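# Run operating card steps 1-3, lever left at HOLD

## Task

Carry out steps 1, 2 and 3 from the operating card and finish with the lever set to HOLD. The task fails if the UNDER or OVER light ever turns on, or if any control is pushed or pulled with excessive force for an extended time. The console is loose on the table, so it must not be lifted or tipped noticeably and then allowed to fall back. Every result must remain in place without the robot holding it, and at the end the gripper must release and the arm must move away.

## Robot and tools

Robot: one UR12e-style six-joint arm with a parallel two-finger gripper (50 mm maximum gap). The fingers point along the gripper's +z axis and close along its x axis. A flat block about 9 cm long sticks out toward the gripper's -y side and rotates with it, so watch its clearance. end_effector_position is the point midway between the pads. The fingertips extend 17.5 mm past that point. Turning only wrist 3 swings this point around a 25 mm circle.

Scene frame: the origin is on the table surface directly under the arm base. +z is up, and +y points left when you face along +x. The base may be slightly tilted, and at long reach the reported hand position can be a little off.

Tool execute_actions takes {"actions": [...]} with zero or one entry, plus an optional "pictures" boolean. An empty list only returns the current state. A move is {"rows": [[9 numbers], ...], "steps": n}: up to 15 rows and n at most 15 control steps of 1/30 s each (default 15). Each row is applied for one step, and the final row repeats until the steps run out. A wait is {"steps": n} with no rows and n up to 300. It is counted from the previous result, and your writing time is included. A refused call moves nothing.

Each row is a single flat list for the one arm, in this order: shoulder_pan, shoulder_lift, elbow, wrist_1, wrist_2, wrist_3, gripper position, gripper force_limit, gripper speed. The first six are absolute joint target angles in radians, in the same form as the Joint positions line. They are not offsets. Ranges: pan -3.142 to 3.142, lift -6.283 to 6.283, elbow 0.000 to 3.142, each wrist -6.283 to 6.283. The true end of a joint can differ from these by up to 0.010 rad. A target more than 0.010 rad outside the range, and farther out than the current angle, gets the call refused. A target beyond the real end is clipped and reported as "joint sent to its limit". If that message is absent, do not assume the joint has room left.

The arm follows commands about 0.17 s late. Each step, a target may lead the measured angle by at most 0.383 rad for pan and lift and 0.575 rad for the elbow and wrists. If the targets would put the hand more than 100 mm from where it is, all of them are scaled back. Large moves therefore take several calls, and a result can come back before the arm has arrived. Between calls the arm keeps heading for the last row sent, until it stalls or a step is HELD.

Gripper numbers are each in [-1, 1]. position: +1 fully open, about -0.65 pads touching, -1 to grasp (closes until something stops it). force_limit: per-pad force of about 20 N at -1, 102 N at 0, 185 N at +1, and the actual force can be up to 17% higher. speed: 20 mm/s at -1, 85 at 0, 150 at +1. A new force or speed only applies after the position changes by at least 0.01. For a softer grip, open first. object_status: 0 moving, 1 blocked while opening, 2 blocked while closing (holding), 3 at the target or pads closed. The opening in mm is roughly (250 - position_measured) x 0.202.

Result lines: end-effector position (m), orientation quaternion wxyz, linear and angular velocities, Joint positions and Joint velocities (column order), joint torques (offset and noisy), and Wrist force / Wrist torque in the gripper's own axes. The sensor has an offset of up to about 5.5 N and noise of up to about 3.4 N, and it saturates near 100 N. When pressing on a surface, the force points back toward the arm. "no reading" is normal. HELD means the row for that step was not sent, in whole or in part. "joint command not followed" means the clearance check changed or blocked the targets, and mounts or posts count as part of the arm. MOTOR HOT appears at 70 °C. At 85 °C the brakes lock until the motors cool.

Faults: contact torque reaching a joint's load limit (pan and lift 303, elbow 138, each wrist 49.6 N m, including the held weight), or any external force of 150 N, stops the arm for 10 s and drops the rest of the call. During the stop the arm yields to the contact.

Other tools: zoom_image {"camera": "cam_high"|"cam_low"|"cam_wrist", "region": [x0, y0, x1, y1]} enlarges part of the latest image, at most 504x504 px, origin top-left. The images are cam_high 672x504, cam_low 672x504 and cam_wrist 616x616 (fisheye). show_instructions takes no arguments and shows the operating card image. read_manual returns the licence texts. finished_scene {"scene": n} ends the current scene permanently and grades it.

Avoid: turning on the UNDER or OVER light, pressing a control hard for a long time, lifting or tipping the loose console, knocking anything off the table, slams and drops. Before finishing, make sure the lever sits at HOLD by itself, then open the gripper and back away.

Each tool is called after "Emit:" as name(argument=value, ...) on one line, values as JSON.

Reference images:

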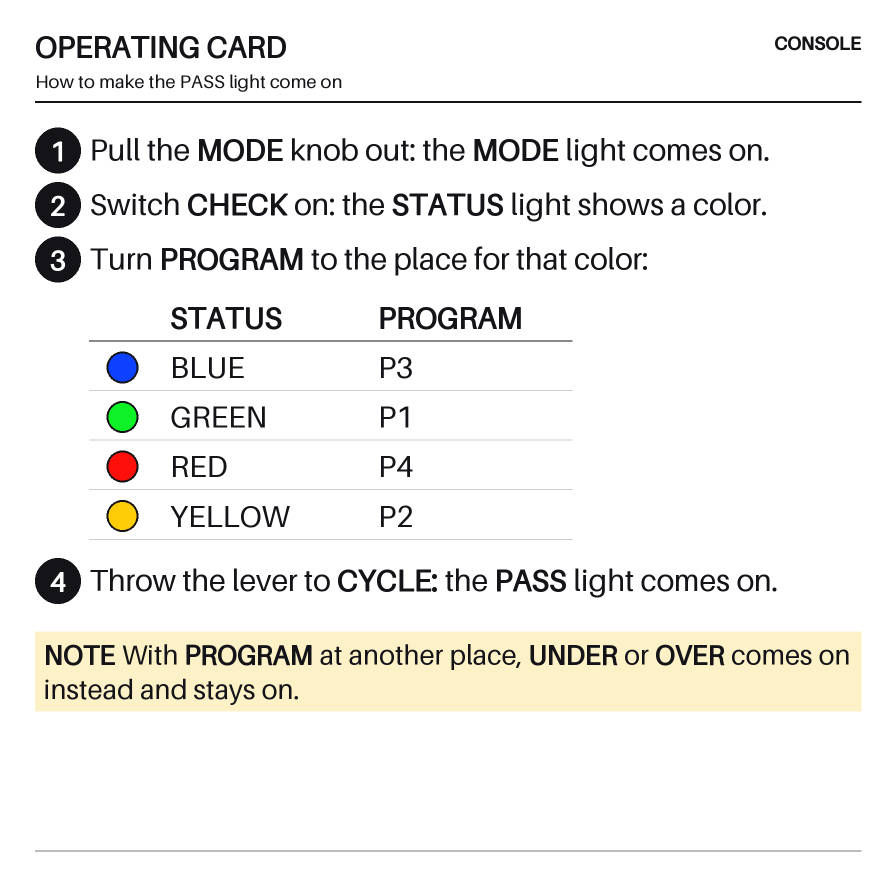

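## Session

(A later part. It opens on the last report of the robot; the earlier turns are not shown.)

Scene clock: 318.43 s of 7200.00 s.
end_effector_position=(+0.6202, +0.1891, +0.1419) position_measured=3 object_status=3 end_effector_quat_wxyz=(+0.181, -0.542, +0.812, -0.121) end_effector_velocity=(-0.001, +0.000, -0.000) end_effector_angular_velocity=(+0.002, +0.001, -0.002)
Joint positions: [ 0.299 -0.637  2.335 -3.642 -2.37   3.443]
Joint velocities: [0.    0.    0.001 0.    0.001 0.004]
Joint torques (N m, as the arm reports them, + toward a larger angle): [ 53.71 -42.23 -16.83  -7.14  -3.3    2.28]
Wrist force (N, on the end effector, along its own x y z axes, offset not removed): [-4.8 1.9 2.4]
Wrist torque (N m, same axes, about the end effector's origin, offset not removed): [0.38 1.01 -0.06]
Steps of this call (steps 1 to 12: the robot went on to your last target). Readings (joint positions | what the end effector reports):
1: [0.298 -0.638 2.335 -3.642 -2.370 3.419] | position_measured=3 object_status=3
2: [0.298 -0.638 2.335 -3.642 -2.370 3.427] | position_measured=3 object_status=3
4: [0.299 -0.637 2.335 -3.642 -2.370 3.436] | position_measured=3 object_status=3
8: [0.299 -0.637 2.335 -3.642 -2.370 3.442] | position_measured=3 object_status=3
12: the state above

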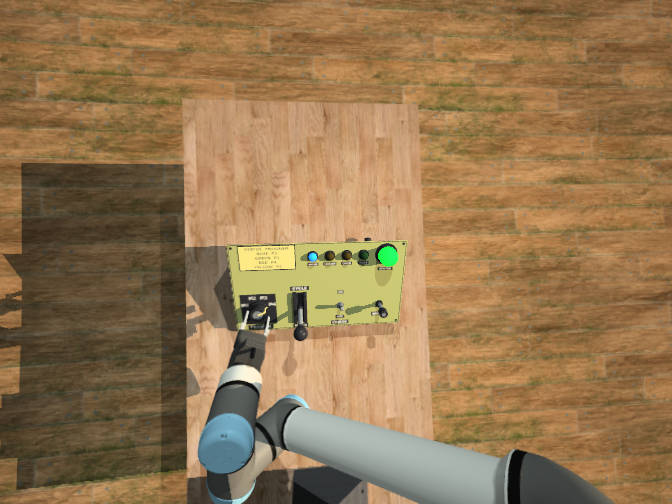

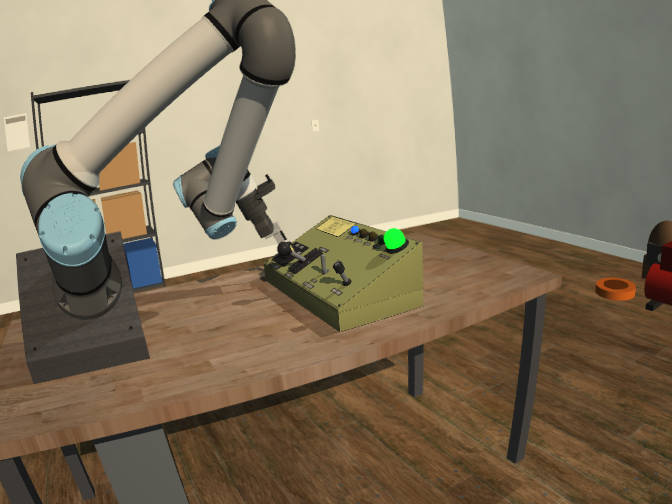

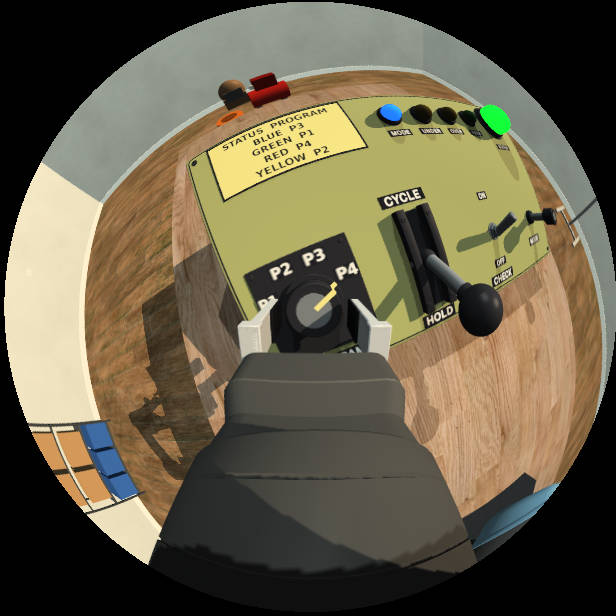

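Emit:
execute_actions(actions=[{"rows": [[0.2949,-0.6324,2.3329,-3.6484,-2.3686,3.4385,1,-0.6,0.3],[0.2892,-0.6252,2.3295,-3.6574,-2.3664,3.4311,1,-0.6,0.3],[0.2836,-0.6179,2.3261,-3.6665,-2.3643,3.4236,1,-0.6,0.3],[0.2780,-0.6107,2.3227,-3.6756,-2.3621,3.4162,1,-0.6,0.3],[0.2724,-0.6035,2.3193,-3.6847,-2.3600,3.4088,1,-0.6,0.3],[0.2667,-0.5962,2.3159,-3.6937,-2.3578,3.4014,1,-0.6,0.3],[0.2611,-0.5890,2.3125,-3.7028,-2.3557,3.3940,1,-0.6,0.3]], "steps": 15}], pictures=false)

Emit:
execute_actions(actions=[{"rows": [[0.2611,-0.5890,2.3125,-3.7028,-2.3557,3.3940,1,-0.6,0.3],[0.2611,-0.5890,2.3125,-3.7028,-2.3557,3.3940,1,-0.6,0.3],[0.2611,-0.5890,2.3125,-3.7028,-2.3557,3.3940,-1,-0.7,-0.7]], "steps": 15}])

Emit:
zoom_image(camera="cam_wrist", region=[240, 240, 390, 360])

Scene clock: 326.37 s of 7200.00 s.
end_effector_position=(+0.6318, +0.1892, +0.1170) position_measured=3 object_status=3 end_effector_quat_wxyz=(+0.181, -0.542, +0.812, -0.121) end_effector_velocity=(+0.002, -0.001, -0.008) end_effector_angular_velocity=(-0.001, +0.002, +0.000)
Joint positions: [ 0.262 -0.59   2.313 -3.701 -2.356  3.395]
Joint velocities: [-0.011  0.013 -0.005 -0.016  0.004 -0.014]
Joint torques (N m, as the arm reports them, + toward a larger angle): [ 30.06 -42.45 -15.29  -6.35   2.88  -2.7 ]
Wrist force (N, on the end effector, along its own x y z axes, offset not removed): [-1.1 0.5 1.3]
Wrist torque (N m, same axes, about the end effector's origin, offset not removed): [0.14 0.40 -0.11]
Steps of this call (steps 1 to 30: the robot went on to your last target; steps 31 to 90: nothing new was sent; then 4.43 s passed at rest; steps 91 to 105: all 15 steps of this action). Readings (joint positions | what the end effector reports):
91: [0.299 -0.637 2.335 -3.642 -2.370 3.443] | position_measured=3 object_status=3
92: [0.298 -0.636 2.335 -3.644 -2.370 3.443] | position_measured=3 object_status=3
94: [0.293 -0.630 2.332 -3.651 -2.368 3.436] | position_measured=3 object_status=3
98: [0.275 -0.607 2.321 -3.681 -2.361 3.412] | position_measured=3 object_status=3
105: the state above

Scene clock: 326.87 s of 7200.00 s.
end_effector_position=(+0.6321, +0.1892, +0.1165) position_measured=36 object_status=2 end_effector_quat_wxyz=(+0.181, -0.542, +0.812, -0.121) end_effector_velocity=(-0.000, -0.001, -0.000) end_effector_angular_velocity=(-0.000, +0.001, -0.000)
Joint positions: [ 0.261 -0.589  2.312 -3.703 -2.356  3.394]
Joint velocities: [-0.001 -0.     0.     0.    -0.    -0.   ]
Joint torques (N m, as the arm reports them, + toward a larger angle): [ 22.15 -44.24 -12.    -7.22  -3.94  -2.55]
Wrist force (N, on the end effector, along its own x y z axes, offset not removed): [-11.5 3.2 -1.6]
Wrist torque (N m, same axes, about the end effector's origin, offset not removed): [0.44 0.47 -0.09]
Steps of this call (steps 1 to 15: all 15 steps of this action). Readings (joint positions | what the end effector reports):
1: [0.262 -0.590 2.313 -3.702 -2.356 3.395] | position_measured=3 object_status=3
2: [0.262 -0.589 2.313 -3.702 -2.356 3.395] | position_measured=3 object_status=3
4: [0.261 -0.589 2.313 -3.703 -2.356 3.394] | position_measured=12 object_status=0
8: [0.261 -0.589 2.312 -3.703 -2.356 3.394] | position_measured=36 object_status=0
15: the state above

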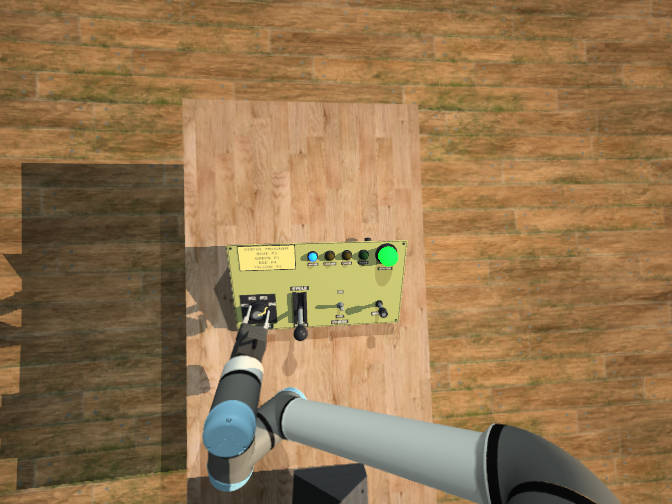

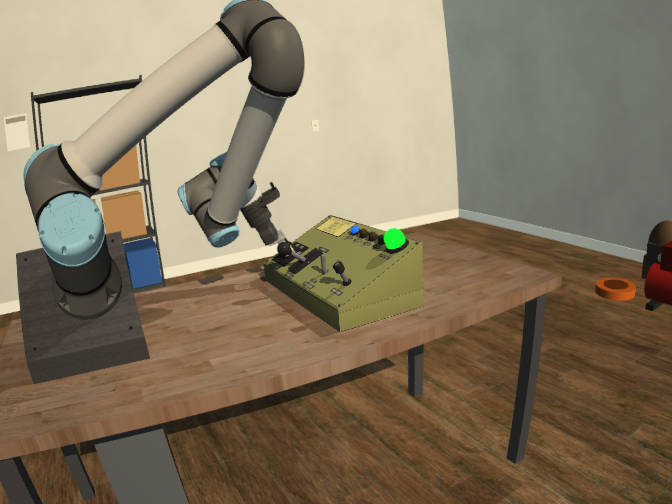

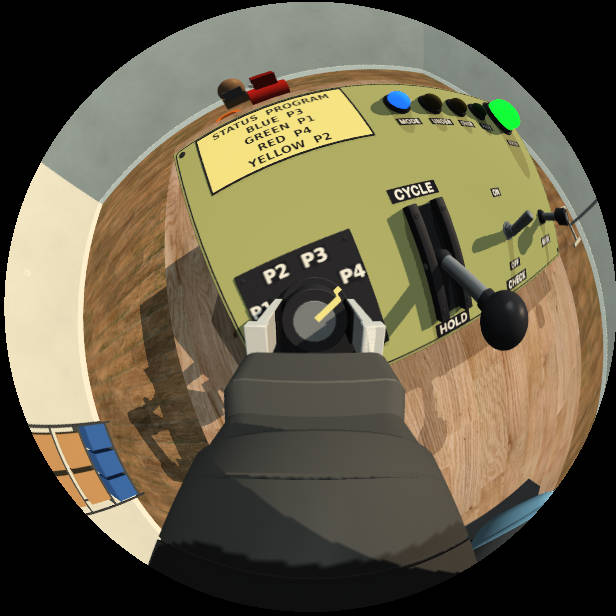

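Region (240, 240, 390, 360) of cam_wrist's 616x616 image, scaled by 3.360, with more detail than that image has; it fills the top 403 rows of this view, and the rest is white.

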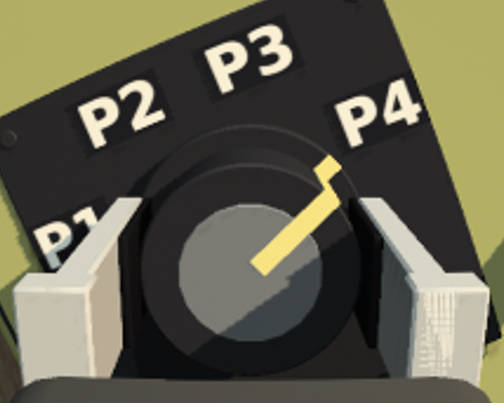

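Emit:
execute_actions(actions=[{"rows": [[0.2611,-0.5889,2.3126,-3.7031,-2.3557,3.3822,-1,-0.7,-0.7],[0.2604,-0.5893,2.3134,-3.7041,-2.3555,3.3617,-1,-0.7,-0.7],[0.2594,-0.5898,2.3145,-3.7056,-2.3551,3.3289,-1,-0.7,-0.7],[0.2582,-0.5905,2.3157,-3.7073,-2.3546,3.2920,-1,-0.7,-0.7],[0.2566,-0.5915,2.3174,-3.7094,-2.3539,3.2408,-1,-0.7,-0.7],[0.2549,-0.5926,2.3190,-3.7114,-2.3533,3.1896,-1,-0.7,-0.7],[0.2533,-0.5938,2.3204,-3.7132,-2.3526,3.1384,-1,-0.7,-0.7],[0.2517,-0.5950,2.3218,-3.7149,-2.3520,3.0873,-1,-0.7,-0.7],[0.2501,-0.5963,2.3232,-3.7164,-2.3513,3.0361,-1,-0.7,-0.7],[0.2485,-0.5976,2.3244,-3.7177,-2.3507,2.9850,-1,-0.7,-0.7]], "steps": 10}], pictures=false)

Emit:
execute_actions(actions=[{"rows": [[0.2469,-0.5990,2.3256,-3.7189,-2.3501,2.9339,-1,-0.7,-0.7],[0.2453,-0.6005,2.3266,-3.7199,-2.3494,2.8828,-1,-0.7,-0.7],[0.2438,-0.6020,2.3276,-3.7207,-2.3488,2.8317,-1,-0.7,-0.7],[0.2422,-0.6036,2.3285,-3.7214,-2.3481,2.7806,-1,-0.7,-0.7],[0.2407,-0.6053,2.3293,-3.7220,-2.3475,2.7296,-1,-0.7,-0.7],[0.2391,-0.6070,2.3301,-3.7223,-2.3469,2.6785,-1,-0.7,-0.7],[0.2376,-0.6088,2.3307,-3.7226,-2.3462,2.6275,-1,-0.7,-0.7],[0.2361,-0.6107,2.3313,-3.7226,-2.3456,2.5765,-1,-0.7,-0.7]], "steps": 15}], pictures=false)

Emit:
execute_actions(actions=[{"steps": 6}])

Scene clock: 352.23 s of 7200.00 s.
end_effector_position=(+0.6321, +0.1889, +0.1165) position_measured=36 object_status=2 end_effector_quat_wxyz=(+0.167, -0.622, +0.752, -0.139) end_effector_velocity=(+0.000, -0.001, +0.001) end_effector_angular_velocity=(-0.543, +0.001, +1.161)
Joint positions: [ 0.254 -0.593  2.32  -3.712 -2.353  3.179]
Joint velocities: [-0.044 -0.033  0.041 -0.047  0.018 -1.338]
Joint torques (N m, as the arm reports them, + toward a larger angle): [ 18.17 -71.81   6.06  -9.24  -5.49  -7.34]
Wrist force (N, on the end effector, along its own x y z axes, offset not removed): [-26.1 -0.1 -3.3]
Wrist torque (N m, same axes, about the end effector's origin, offset not removed): [-0.15 0.14 0.12]
Steps of this call (steps 1 to 15: the robot went on to your last target; steps 16 to 90: nothing new was sent; then 22.03 s passed at rest; steps 91 to 100: all 10 steps of this action). Readings (joint positions | what the end effector reports):
91: [0.261 -0.589 2.312 -3.703 -2.356 3.394] | position_measured=36 object_status=2
92: [0.261 -0.589 2.312 -3.703 -2.356 3.392] | position_measured=36 object_status=2
94: [0.261 -0.589 2.313 -3.704 -2.356 3.374] | position_measured=36 object_status=2
98: [0.257 -0.591 2.317 -3.709 -2.354 3.265] | position_measured=36 object_status=2
100: the state above

Scene clock: 352.73 s of 7200.00 s.
end_effector_position=(+0.6322, +0.1892, +0.1165) position_measured=36 object_status=2 end_effector_quat_wxyz=(-0.122, +0.807, -0.548, +0.180) end_effector_velocity=(-0.001, +0.001, -0.000) end_effector_angular_velocity=(-0.074, +0.001, +0.158)
Joint positions: [ 0.236 -0.61   2.331 -3.723 -2.346  2.591]
Joint velocities: [-0.004 -0.005  0.003 -0.     0.002 -0.179]
Joint torques (N m, as the arm reports them, + toward a larger angle): [ 24.86 -72.12   1.69  -8.37  -1.14  -1.56]
Wrist force (N, on the end effector, along its own x y z axes, offset not removed): [-13.9 -1.0 -1.0]
Wrist torque (N m, same axes, about the end effector's origin, offset not removed): [0.31 -0.03 -0.02]
Steps of this call (steps 1 to 15: all 15 steps of this action). Readings (joint positions | what the end effector reports):
1: [0.252 -0.595 2.321 -3.714 -2.352 3.133] | position_measured=36 object_status=2
2: [0.251 -0.596 2.322 -3.715 -2.352 3.085] | position_measured=36 object_status=2
4: [0.248 -0.598 2.325 -3.718 -2.350 2.986] | position_measured=36 object_status=2
8: [0.242 -0.604 2.329 -3.721 -2.348 2.784] | position_measured=36 object_status=2
15: the state above

Scene clock: 352.93 s of 7200.00 s.
end_effector_position=(+0.6322, +0.1893, +0.1165) position_measured=36 object_status=2 end_effector_quat_wxyz=(-0.121, +0.811, -0.543, +0.181) end_effector_velocity=(+0.000, +0.001, +0.001) end_effector_angular_velocity=(-0.007, -0.002, +0.015)
Joint positions: [ 0.236 -0.611  2.331 -3.723 -2.346  2.578]
Joint velocities: [ 0.001 -0.    -0.    -0.001 -0.001 -0.016]
Joint torques (N m, as the arm reports them, + toward a larger angle): [ 29.1  -67.09   4.28  -8.2    0.36  -2.42]
Wrist force (N, on the end effector, along its own x y z axes, offset not removed): [-10.6 -0.8 1.7]
Wrist torque (N m, same axes, about the end effector's origin, offset not removed): [0.35 0.16 -0.01]
Steps of this call (steps 1 to 6: the robot went on to your last target). Readings (joint positions | what the end effector reports):
1: [0.236 -0.610 2.331 -3.723 -2.346 2.586] | position_measured=36 object_status=2
2: [0.236 -0.611 2.331 -3.723 -2.346 2.583] | position_measured=36 object_status=2
4: [0.236 -0.611 2.331 -3.723 -2.346 2.579] | position_measured=36 object_status=2
6: the state above

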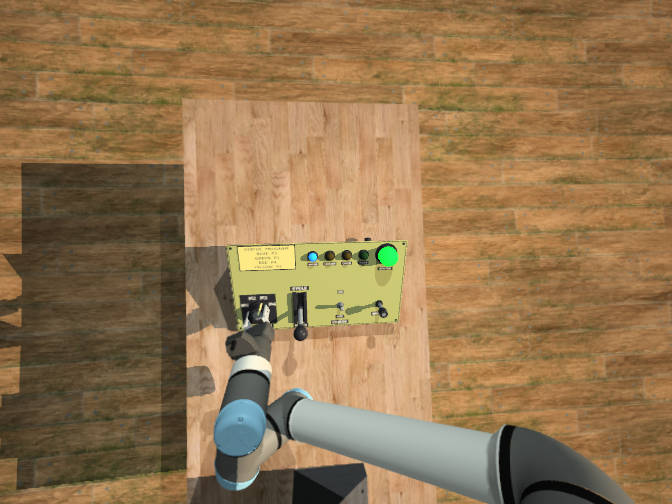

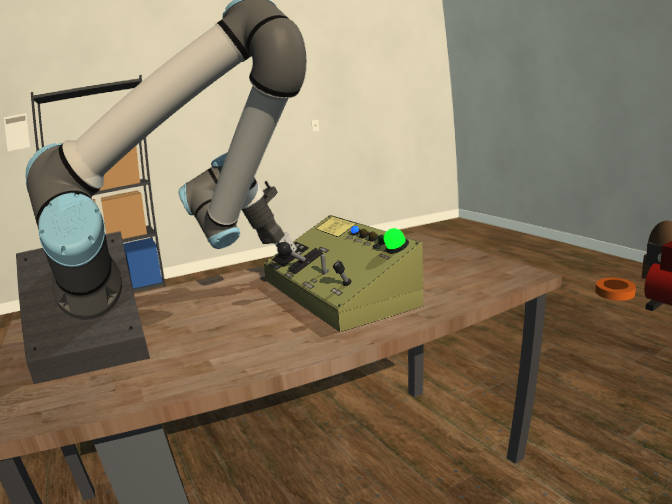

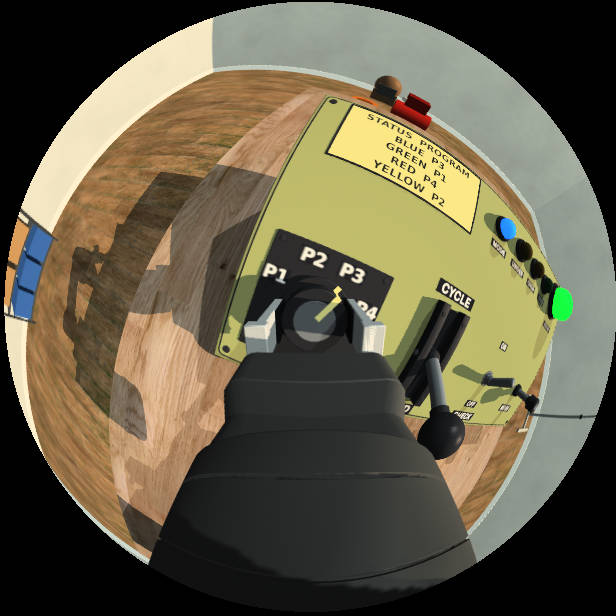

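Emit:
execute_actions(actions=[{"rows": [[0.2358,-0.6112,2.3314,-3.7226,-2.3455,2.552,-1,-0.7,-0.7],[0.2352,-0.6119,2.3316,-3.7225,-2.3452,2.524,-1,-0.7,-0.7],[0.2343,-0.6131,2.3318,-3.7223,-2.3448,2.485,-1,-0.7,-0.7],[0.2333,-0.6145,2.3321,-3.7220,-2.3444,2.443,-1,-0.7,-0.7],[0.2320,-0.6164,2.3323,-3.7215,-2.3438,2.390,-1,-0.7,-0.7],[0.2308,-0.6183,2.3324,-3.7209,-2.3433,2.3394,-1,-0.7,-0.7],[0.2297,-0.6202,2.3324,-3.7200,-2.3428,2.2888,-1,-0.7,-0.7],[0.2286,-0.6221,2.3324,-3.7190,-2.3423,2.2384,-1,-0.7,-0.7],[0.2276,-0.6239,2.3322,-3.7179,-2.3419,2.1880,-1,-0.7,-0.7],[0.2266,-0.6258,2.3319,-3.7166,-2.3415,2.1377,-1,-0.7,-0.7],[0.2257,-0.6277,2.3315,-3.7151,-2.3411,2.0875,-1,-0.7,-0.7],[0.2249,-0.6295,2.3311,-3.7135,-2.3408,2.0374,-1,-0.7,-0.7],[0.2241,-0.6313,2.3305,-3.7118,-2.3405,1.9873,-1,-0.7,-0.7],[0.2235,-0.6332,2.3298,-3.7099,-2.3402,1.9374,-1,-0.7,-0.7]], "steps": 14}], pictures=false)

Emit:
execute_actions(actions=[{"rows": [[0.2228,-0.6350,2.3290,-3.7078,-2.3399,1.8875,-1,-0.7,-0.7],[0.2223,-0.6368,2.3282,-3.7055,-2.3397,1.8378,-1,-0.7,-0.7],[0.2218,-0.6386,2.3272,-3.7031,-2.3395,1.7881,-1,-0.7,-0.7],[0.2214,-0.6404,2.3261,-3.7006,-2.3393,1.7385,-1,-0.7,-0.7],[0.2211,-0.6421,2.3249,-3.6979,-2.3392,1.6891,-1,-0.7,-0.7],[0.2209,-0.6437,2.3236,-3.6952,-2.3391,1.6397,-1,-0.7,-0.7],[0.2208,-0.6453,2.3222,-3.6924,-2.3391,1.5905,-1,-0.7,-0.7],[0.2207,-0.6468,2.3208,-3.6896,-2.3390,1.5413,-1,-0.7,-0.7],[0.2208,-0.6481,2.3193,-3.6867,-2.3391,1.4923,-1,-0.7,-0.7],[0.2209,-0.6494,2.3178,-3.6838,-2.3391,1.4433,-1,-0.7,-0.7],[0.2210,-0.6507,2.3162,-3.6808,-2.3392,1.3945,-1,-0.7,-0.7],[0.2213,-0.6518,2.3146,-3.6778,-2.3393,1.3457,-1,-0.7,-0.7],[0.2216,-0.6529,2.3129,-3.6748,-2.3394,1.2970,-1,-0.7,-0.7],[0.2221,-0.6538,2.3111,-3.6717,-2.3396,1.2485,-1,-0.7,-0.7]], "steps": 14}], pictures=false)

Emit:
execute_actions(actions=[{"rows": [[0.2226,-0.6547,2.3093,-3.6685,-2.3398,1.2000,-1,-0.7,-0.7],[0.2231,-0.6556,2.3075,-3.6654,-2.3401,1.1516,-1,-0.7,-0.7],[0.2238,-0.6563,2.3055,-3.6621,-2.3404,1.1033,-1,-0.7,-0.7],[0.2245,-0.6569,2.3035,-3.6589,-2.3407,1.0570,-1,-0.7,-0.7],[0.2251,-0.6574,2.3019,-3.6562,-2.3410,1.022,-1,-0.7,-0.7],[0.2256,-0.6577,2.3008,-3.6544,-2.3412,1.003,-1,-0.7,-0.7],[0.2259,-0.6579,2.3001,-3.6533,-2.3413,0.9964,-1,-0.7,-0.7]], "steps": 15}], pictures=false)

Emit:
execute_actions(actions=[{"rows": [[0.2259,-0.6579,2.3001,-3.6533,-2.3413,0.9964,1,-0.7,0]], "steps": 8}])

Scene clock: 387.67 s of 7200.00 s.
end_effector_position=(+0.6319, +0.1897, +0.1165) position_measured=36 object_status=2 end_effector_quat_wxyz=(-0.080, +0.908, -0.359, +0.202) end_effector_velocity=(+0.001, +0.000, +0.000) end_effector_angular_velocity=(-0.604, -0.001, +1.289)
Joint positions: [ 0.226 -0.627  2.332 -3.716 -2.341  2.14 ]
Joint velocities: [-0.025 -0.055 -0.013  0.042  0.011 -1.458]
Joint torques (N m, as the arm reports them, + toward a larger angle): [ 30.42 -59.44 -10.49   0.56   6.09  -7.65]
Wrist force (N, on the end effector, along its own x y z axes, offset not removed): [10.2 1.3 4.1]
Wrist torque (N m, same axes, about the end effector's origin, offset not removed): [-0.01 -0.40 -0.04]
Steps of this call (steps 1 to 30: the robot went on to your last target; steps 31 to 90: nothing new was sent; then 31.27 s passed at rest; steps 91 to 104: all 14 steps of this action). Readings (joint positions | what the end effector reports):
91: [0.236 -0.611 2.331 -3.723 -2.346 2.576] | position_measured=36 object_status=2
92: [0.236 -0.611 2.331 -3.723 -2.346 2.572] | position_measured=36 object_status=2
94: [0.236 -0.611 2.331 -3.723 -2.345 2.546] | position_measured=36 object_status=2
98: [0.232 -0.616 2.332 -3.721 -2.344 2.421] | position_measured=36 object_status=2
104: the state above

Scene clock: 388.13 s of 7200.00 s.
end_effector_position=(+0.6320, +0.1896, +0.1163) position_measured=36 object_status=2 end_effector_quat_wxyz=(-0.007, +0.976, -0.033, +0.217) end_effector_velocity=(+0.001, -0.002, -0.001) end_effector_angular_velocity=(-0.614, +0.001, +1.310)
Joint positions: [ 0.221 -0.65   2.317 -3.682 -2.339  1.447]
Joint velocities: [ 0.002 -0.037 -0.047  0.087 -0.001 -1.444]
Joint torques (N m, as the arm reports them, + toward a larger angle): [ 57.02 -57.26 -14.45   0.89   2.98  -6.34]
Wrist force (N, on the end effector, along its own x y z axes, offset not removed): [4.3 4.4 -5.0]
Wrist torque (N m, same axes, about the end effector's origin, offset not removed): [0.29 -0.44 0.00]
Steps of this call (steps 1 to 14: all 14 steps of this action). Readings (joint positions | what the end effector reports):
1: [0.226 -0.628 2.331 -3.714 -2.341 2.090] | position_measured=36 object_status=2
2: [0.225 -0.630 2.331 -3.712 -2.341 2.040] | position_measured=36 object_status=2
4: [0.223 -0.634 2.329 -3.708 -2.340 1.941] | position_measured=36 object_status=2
8: [0.222 -0.641 2.325 -3.699 -2.339 1.742] | position_measured=36 object_status=2
14: the state above

Scene clock: 388.63 s of 7200.00 s.
end_effector_position=(+0.6318, +0.1893, +0.1164) position_measured=36 object_status=2 end_effector_quat_wxyz=(+0.042, +0.958, +0.186, +0.213) end_effector_velocity=(-0.001, -0.001, -0.000) end_effector_angular_velocity=(-0.026, +0.001, +0.054)
Joint positions: [ 0.226 -0.658  2.3   -3.654 -2.341  1.001]
Joint velocities: [ 0.    -0.001 -0.001  0.004 -0.001 -0.059]
Joint torques (N m, as the arm reports them, + toward a larger angle): [ 57.34 -66.16  -7.75  -1.19  -7.2   -1.9 ]
Wrist force (N, on the end effector, along its own x y z axes, offset not removed): [9.6 -7.2 4.5]
Wrist torque (N m, same axes, about the end effector's origin, offset not removed): [0.11 0.12 0.03]
Steps of this call (steps 1 to 15: all 15 steps of this action). Readings (joint positions | what the end effector reports):
1: [0.221 -0.651 2.315 -3.679 -2.339 1.398] | position_measured=36 object_status=2
2: [0.221 -0.652 2.314 -3.676 -2.339 1.349] | position_measured=36 object_status=2
4: [0.222 -0.654 2.310 -3.670 -2.340 1.252] | position_measured=36 object_status=2
8: [0.225 -0.657 2.303 -3.659 -2.341 1.077] | position_measured=36 object_status=2
15: the state above

Scene clock: 388.90 s of 7200.00 s.
end_effector_position=(+0.6318, +0.1892, +0.1164) position_measured=3 object_status=0 end_effector_quat_wxyz=(+0.042, +0.958, +0.188, +0.213) end_effector_velocity=(+0.000, +0.000, +0.000) end_effector_angular_velocity=(-0.001, -0.000, +0.002)
Joint positions: [ 0.226 -0.658  2.3   -3.653 -2.341  0.997]
Joint velocities: [ 0.    -0.    -0.    -0.     0.    -0.002]
Joint torques (N m, as the arm reports them, + toward a larger angle): [ 61.11 -67.04 -16.37  -1.56   1.01  -1.93]
Wrist force (N, on the end effector, along its own x y z axes, offset not removed): [-2.7 -0.2 4.6]
Wrist torque (N m, same axes, about the end effector's origin, offset not removed): [0.05 0.63 -0.07]
Steps of this call (steps 1 to 8: all 8 steps of this action). Readings (joint positions | what the end effector reports):
1: [0.226 -0.658 2.300 -3.654 -2.341 1.000] | position_measured=31 object_status=0
2: [0.226 -0.658 2.300 -3.653 -2.341 0.999] | position_measured=17 object_status=0
4: [0.226 -0.658 2.300 -3.653 -2.341 0.997] | position_measured=3 object_status=0
8: the state above

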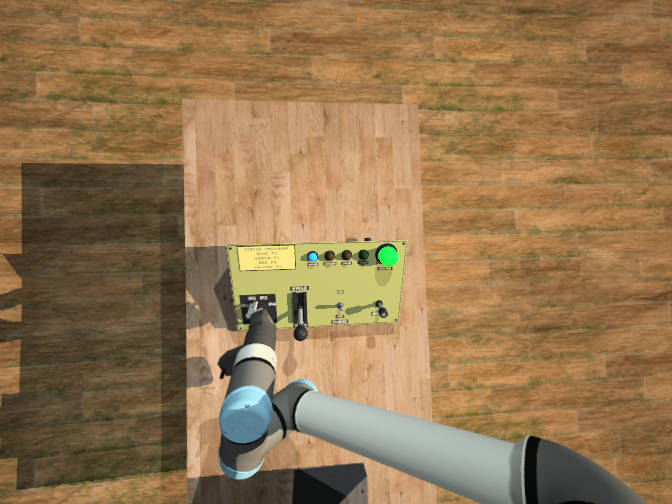

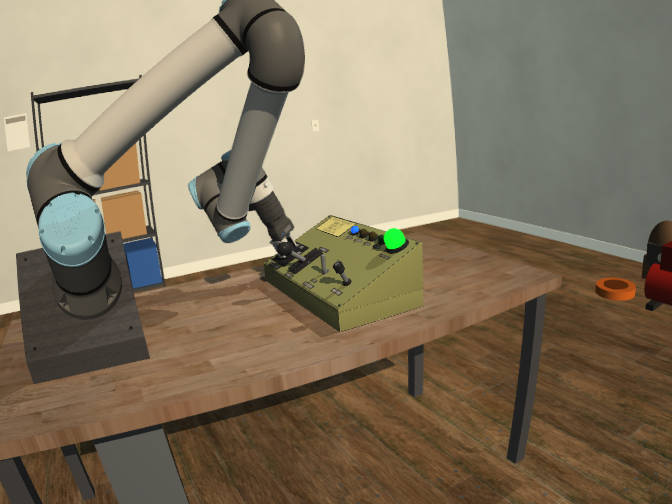

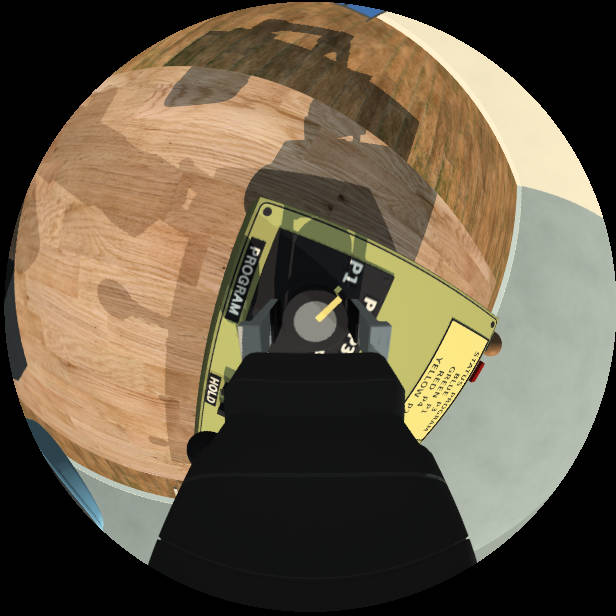

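Emit:
execute_actions(actions=[{"rows": [[0.2295,-0.6626,2.3023,-3.6476,-2.3428,1.001,1,-0.7,0],[0.2367,-0.6720,2.3067,-3.6362,-2.3457,1.010,1,-0.7,0],[0.2475,-0.6861,2.3130,-3.6189,-2.3501,1.024,1,-0.7,0],[0.2619,-0.7049,2.3210,-3.5950,-2.3560,1.043,1,-0.7,0],[0.280,-0.728,2.330,-3.564,-2.363,1.066,1,-0.7,0],[0.300,-0.754,2.339,-3.528,-2.3705,1.093,1,-0.7,0],[0.322,-0.782,2.348,-3.488,-2.378,1.122,1,-0.7,0],[0.344,-0.810,2.356,-3.446,-2.386,1.152,1,-0.7,0],[0.366,-0.838,2.363,-3.404,-2.393,1.182,1,-0.7,0],[0.388,-0.866,2.369,-3.360,-2.400,1.212,1,-0.7,0],[0.408,-0.892,2.374,-3.320,-2.405,1.24,1,-0.7,0],[0.425,-0.914,2.378,-3.284,-2.410,1.264,1,-0.7,0],[0.438,-0.930,2.380,-3.257,-2.413,1.282,1,-0.7,0],[0.446,-0.940,2.381,-3.240,-2.415,1.293,1,-0.7,0],[0.450,-0.945,2.382,-3.232,-2.416,1.30,1,-0.7,0]], "steps": 15}], pictures=false)

Emit:
execute_actions(actions=[{"steps": 12}])

Emit:
zoom_image(camera="cam_high", region=[220, 230, 430, 370])

Scene clock: 396.77 s of 7200.00 s.
end_effector_position=(+0.5757, +0.1942, +0.2379) position_measured=3 object_status=3 end_effector_quat_wxyz=(+0.043, +0.957, +0.187, +0.216) end_effector_velocity=(-0.149, +0.015, +0.282) end_effector_angular_velocity=(-0.004, -0.002, +0.012)
Joint positions: [ 0.407 -0.89   2.372 -3.326 -2.405  1.238]
Joint velocities: [ 0.447 -0.577  0.102  0.946 -0.119  0.625]
Joint torques (N m, as the arm reports them, + toward a larger angle): [ 30.16 -35.98  -8.05  -1.75  -3.32   1.52]
Wrist force (N, on the end effector, along its own x y z axes, offset not removed): [-2.3 0.3 -1.9]
Wrist torque (N m, same axes, about the end effector's origin, offset not removed): [-0.07 0.57 -0.02]
Steps of this call (steps 1 to 15: the robot went on to your last target; steps 16 to 90: nothing new was sent; then 4.37 s passed at rest; steps 91 to 105: all 15 steps of this action). Readings (joint positions | what the end effector reports):
91: [0.226 -0.658 2.300 -3.653 -2.341 0.996] | position_measured=3 object_status=3
92: [0.227 -0.659 2.300 -3.652 -2.341 0.997] | position_measured=3 object_status=3
94: [0.233 -0.667 2.304 -3.642 -2.344 1.005] | position_measured=3 object_status=3
98: [0.276 -0.722 2.328 -3.572 -2.362 1.061] | position_measured=3 object_status=3
105: the state above

Scene clock: 397.17 s of 7200.00 s.
end_effector_position=(+0.5602, +0.1953, +0.2639) position_measured=3 object_status=3 end_effector_quat_wxyz=(+0.043, +0.957, +0.188, +0.215) end_effector_velocity=(-0.001, +0.000, +0.003) end_effector_angular_velocity=(+0.000, +0.000, -0.000)
Joint positions: [ 0.45  -0.945  2.382 -3.233 -2.416  1.299]
Joint velocities: [ 0.004 -0.005  0.001  0.009 -0.001  0.007]
Joint torques (N m, as the arm reports them, + toward a larger angle): [ 49.92 -54.42 -10.77  -2.37  -3.49   2.  ]
Wrist force (N, on the end effector, along its own x y z axes, offset not removed): [-2.0 2.0 3.0]
Wrist torque (N m, same axes, about the end effector's origin, offset not removed): [0.42 0.65 -0.02]
Steps of this call (steps 1 to 12: the robot went on to your last target). Readings (joint positions | what the end effector reports):
1: [0.420 -0.907 2.375 -3.297 -2.408 1.257] | position_measured=3 object_status=3
2: [0.430 -0.919 2.377 -3.276 -2.411 1.271] | position_measured=3 object_status=3
4: [0.441 -0.933 2.380 -3.252 -2.414 1.287] | position_measured=3 object_status=3
8: [0.448 -0.943 2.382 -3.236 -2.416 1.297] | position_measured=3 object_status=3
12: the state above

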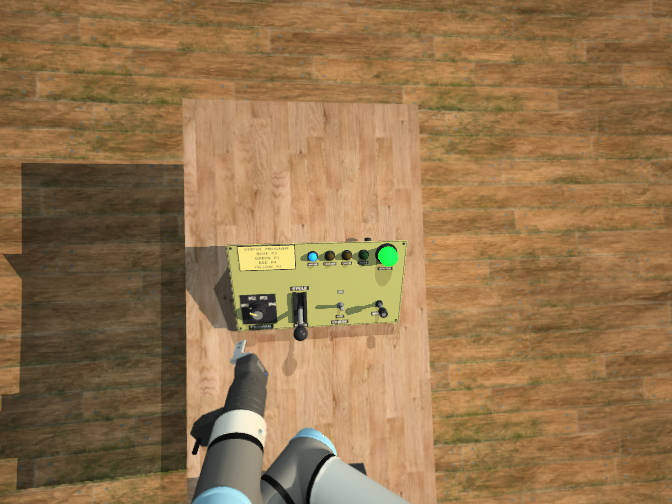

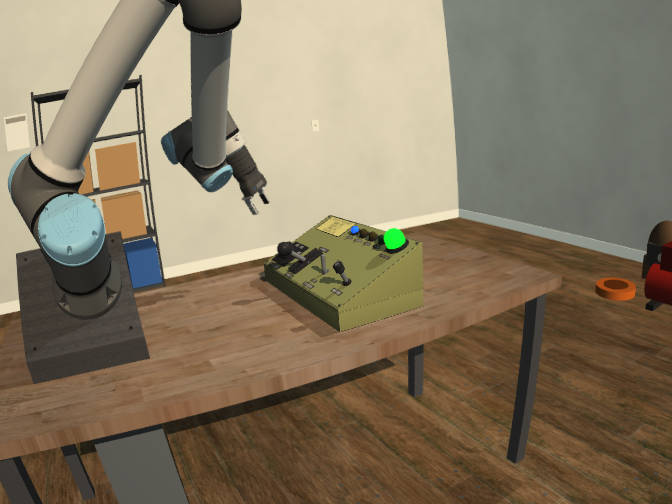

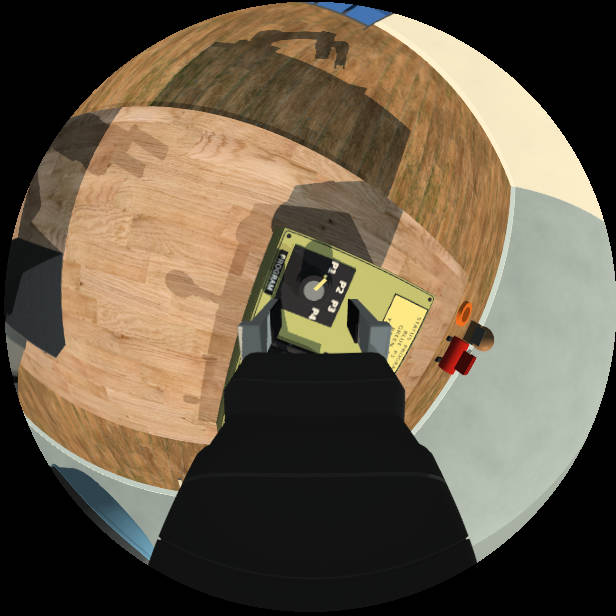

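Region (220, 230, 430, 370) of cam_high's 672x504 image, scaled by 2.400, with more detail than that image has.

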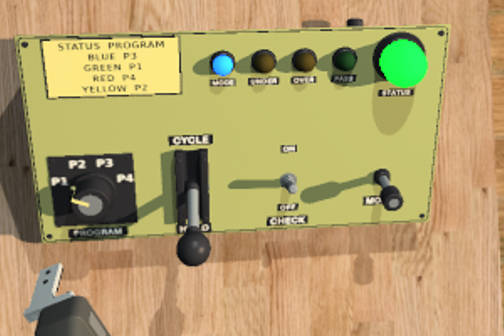

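Emit:
finished_scene(scene=1)

The scene is finished: the task was done.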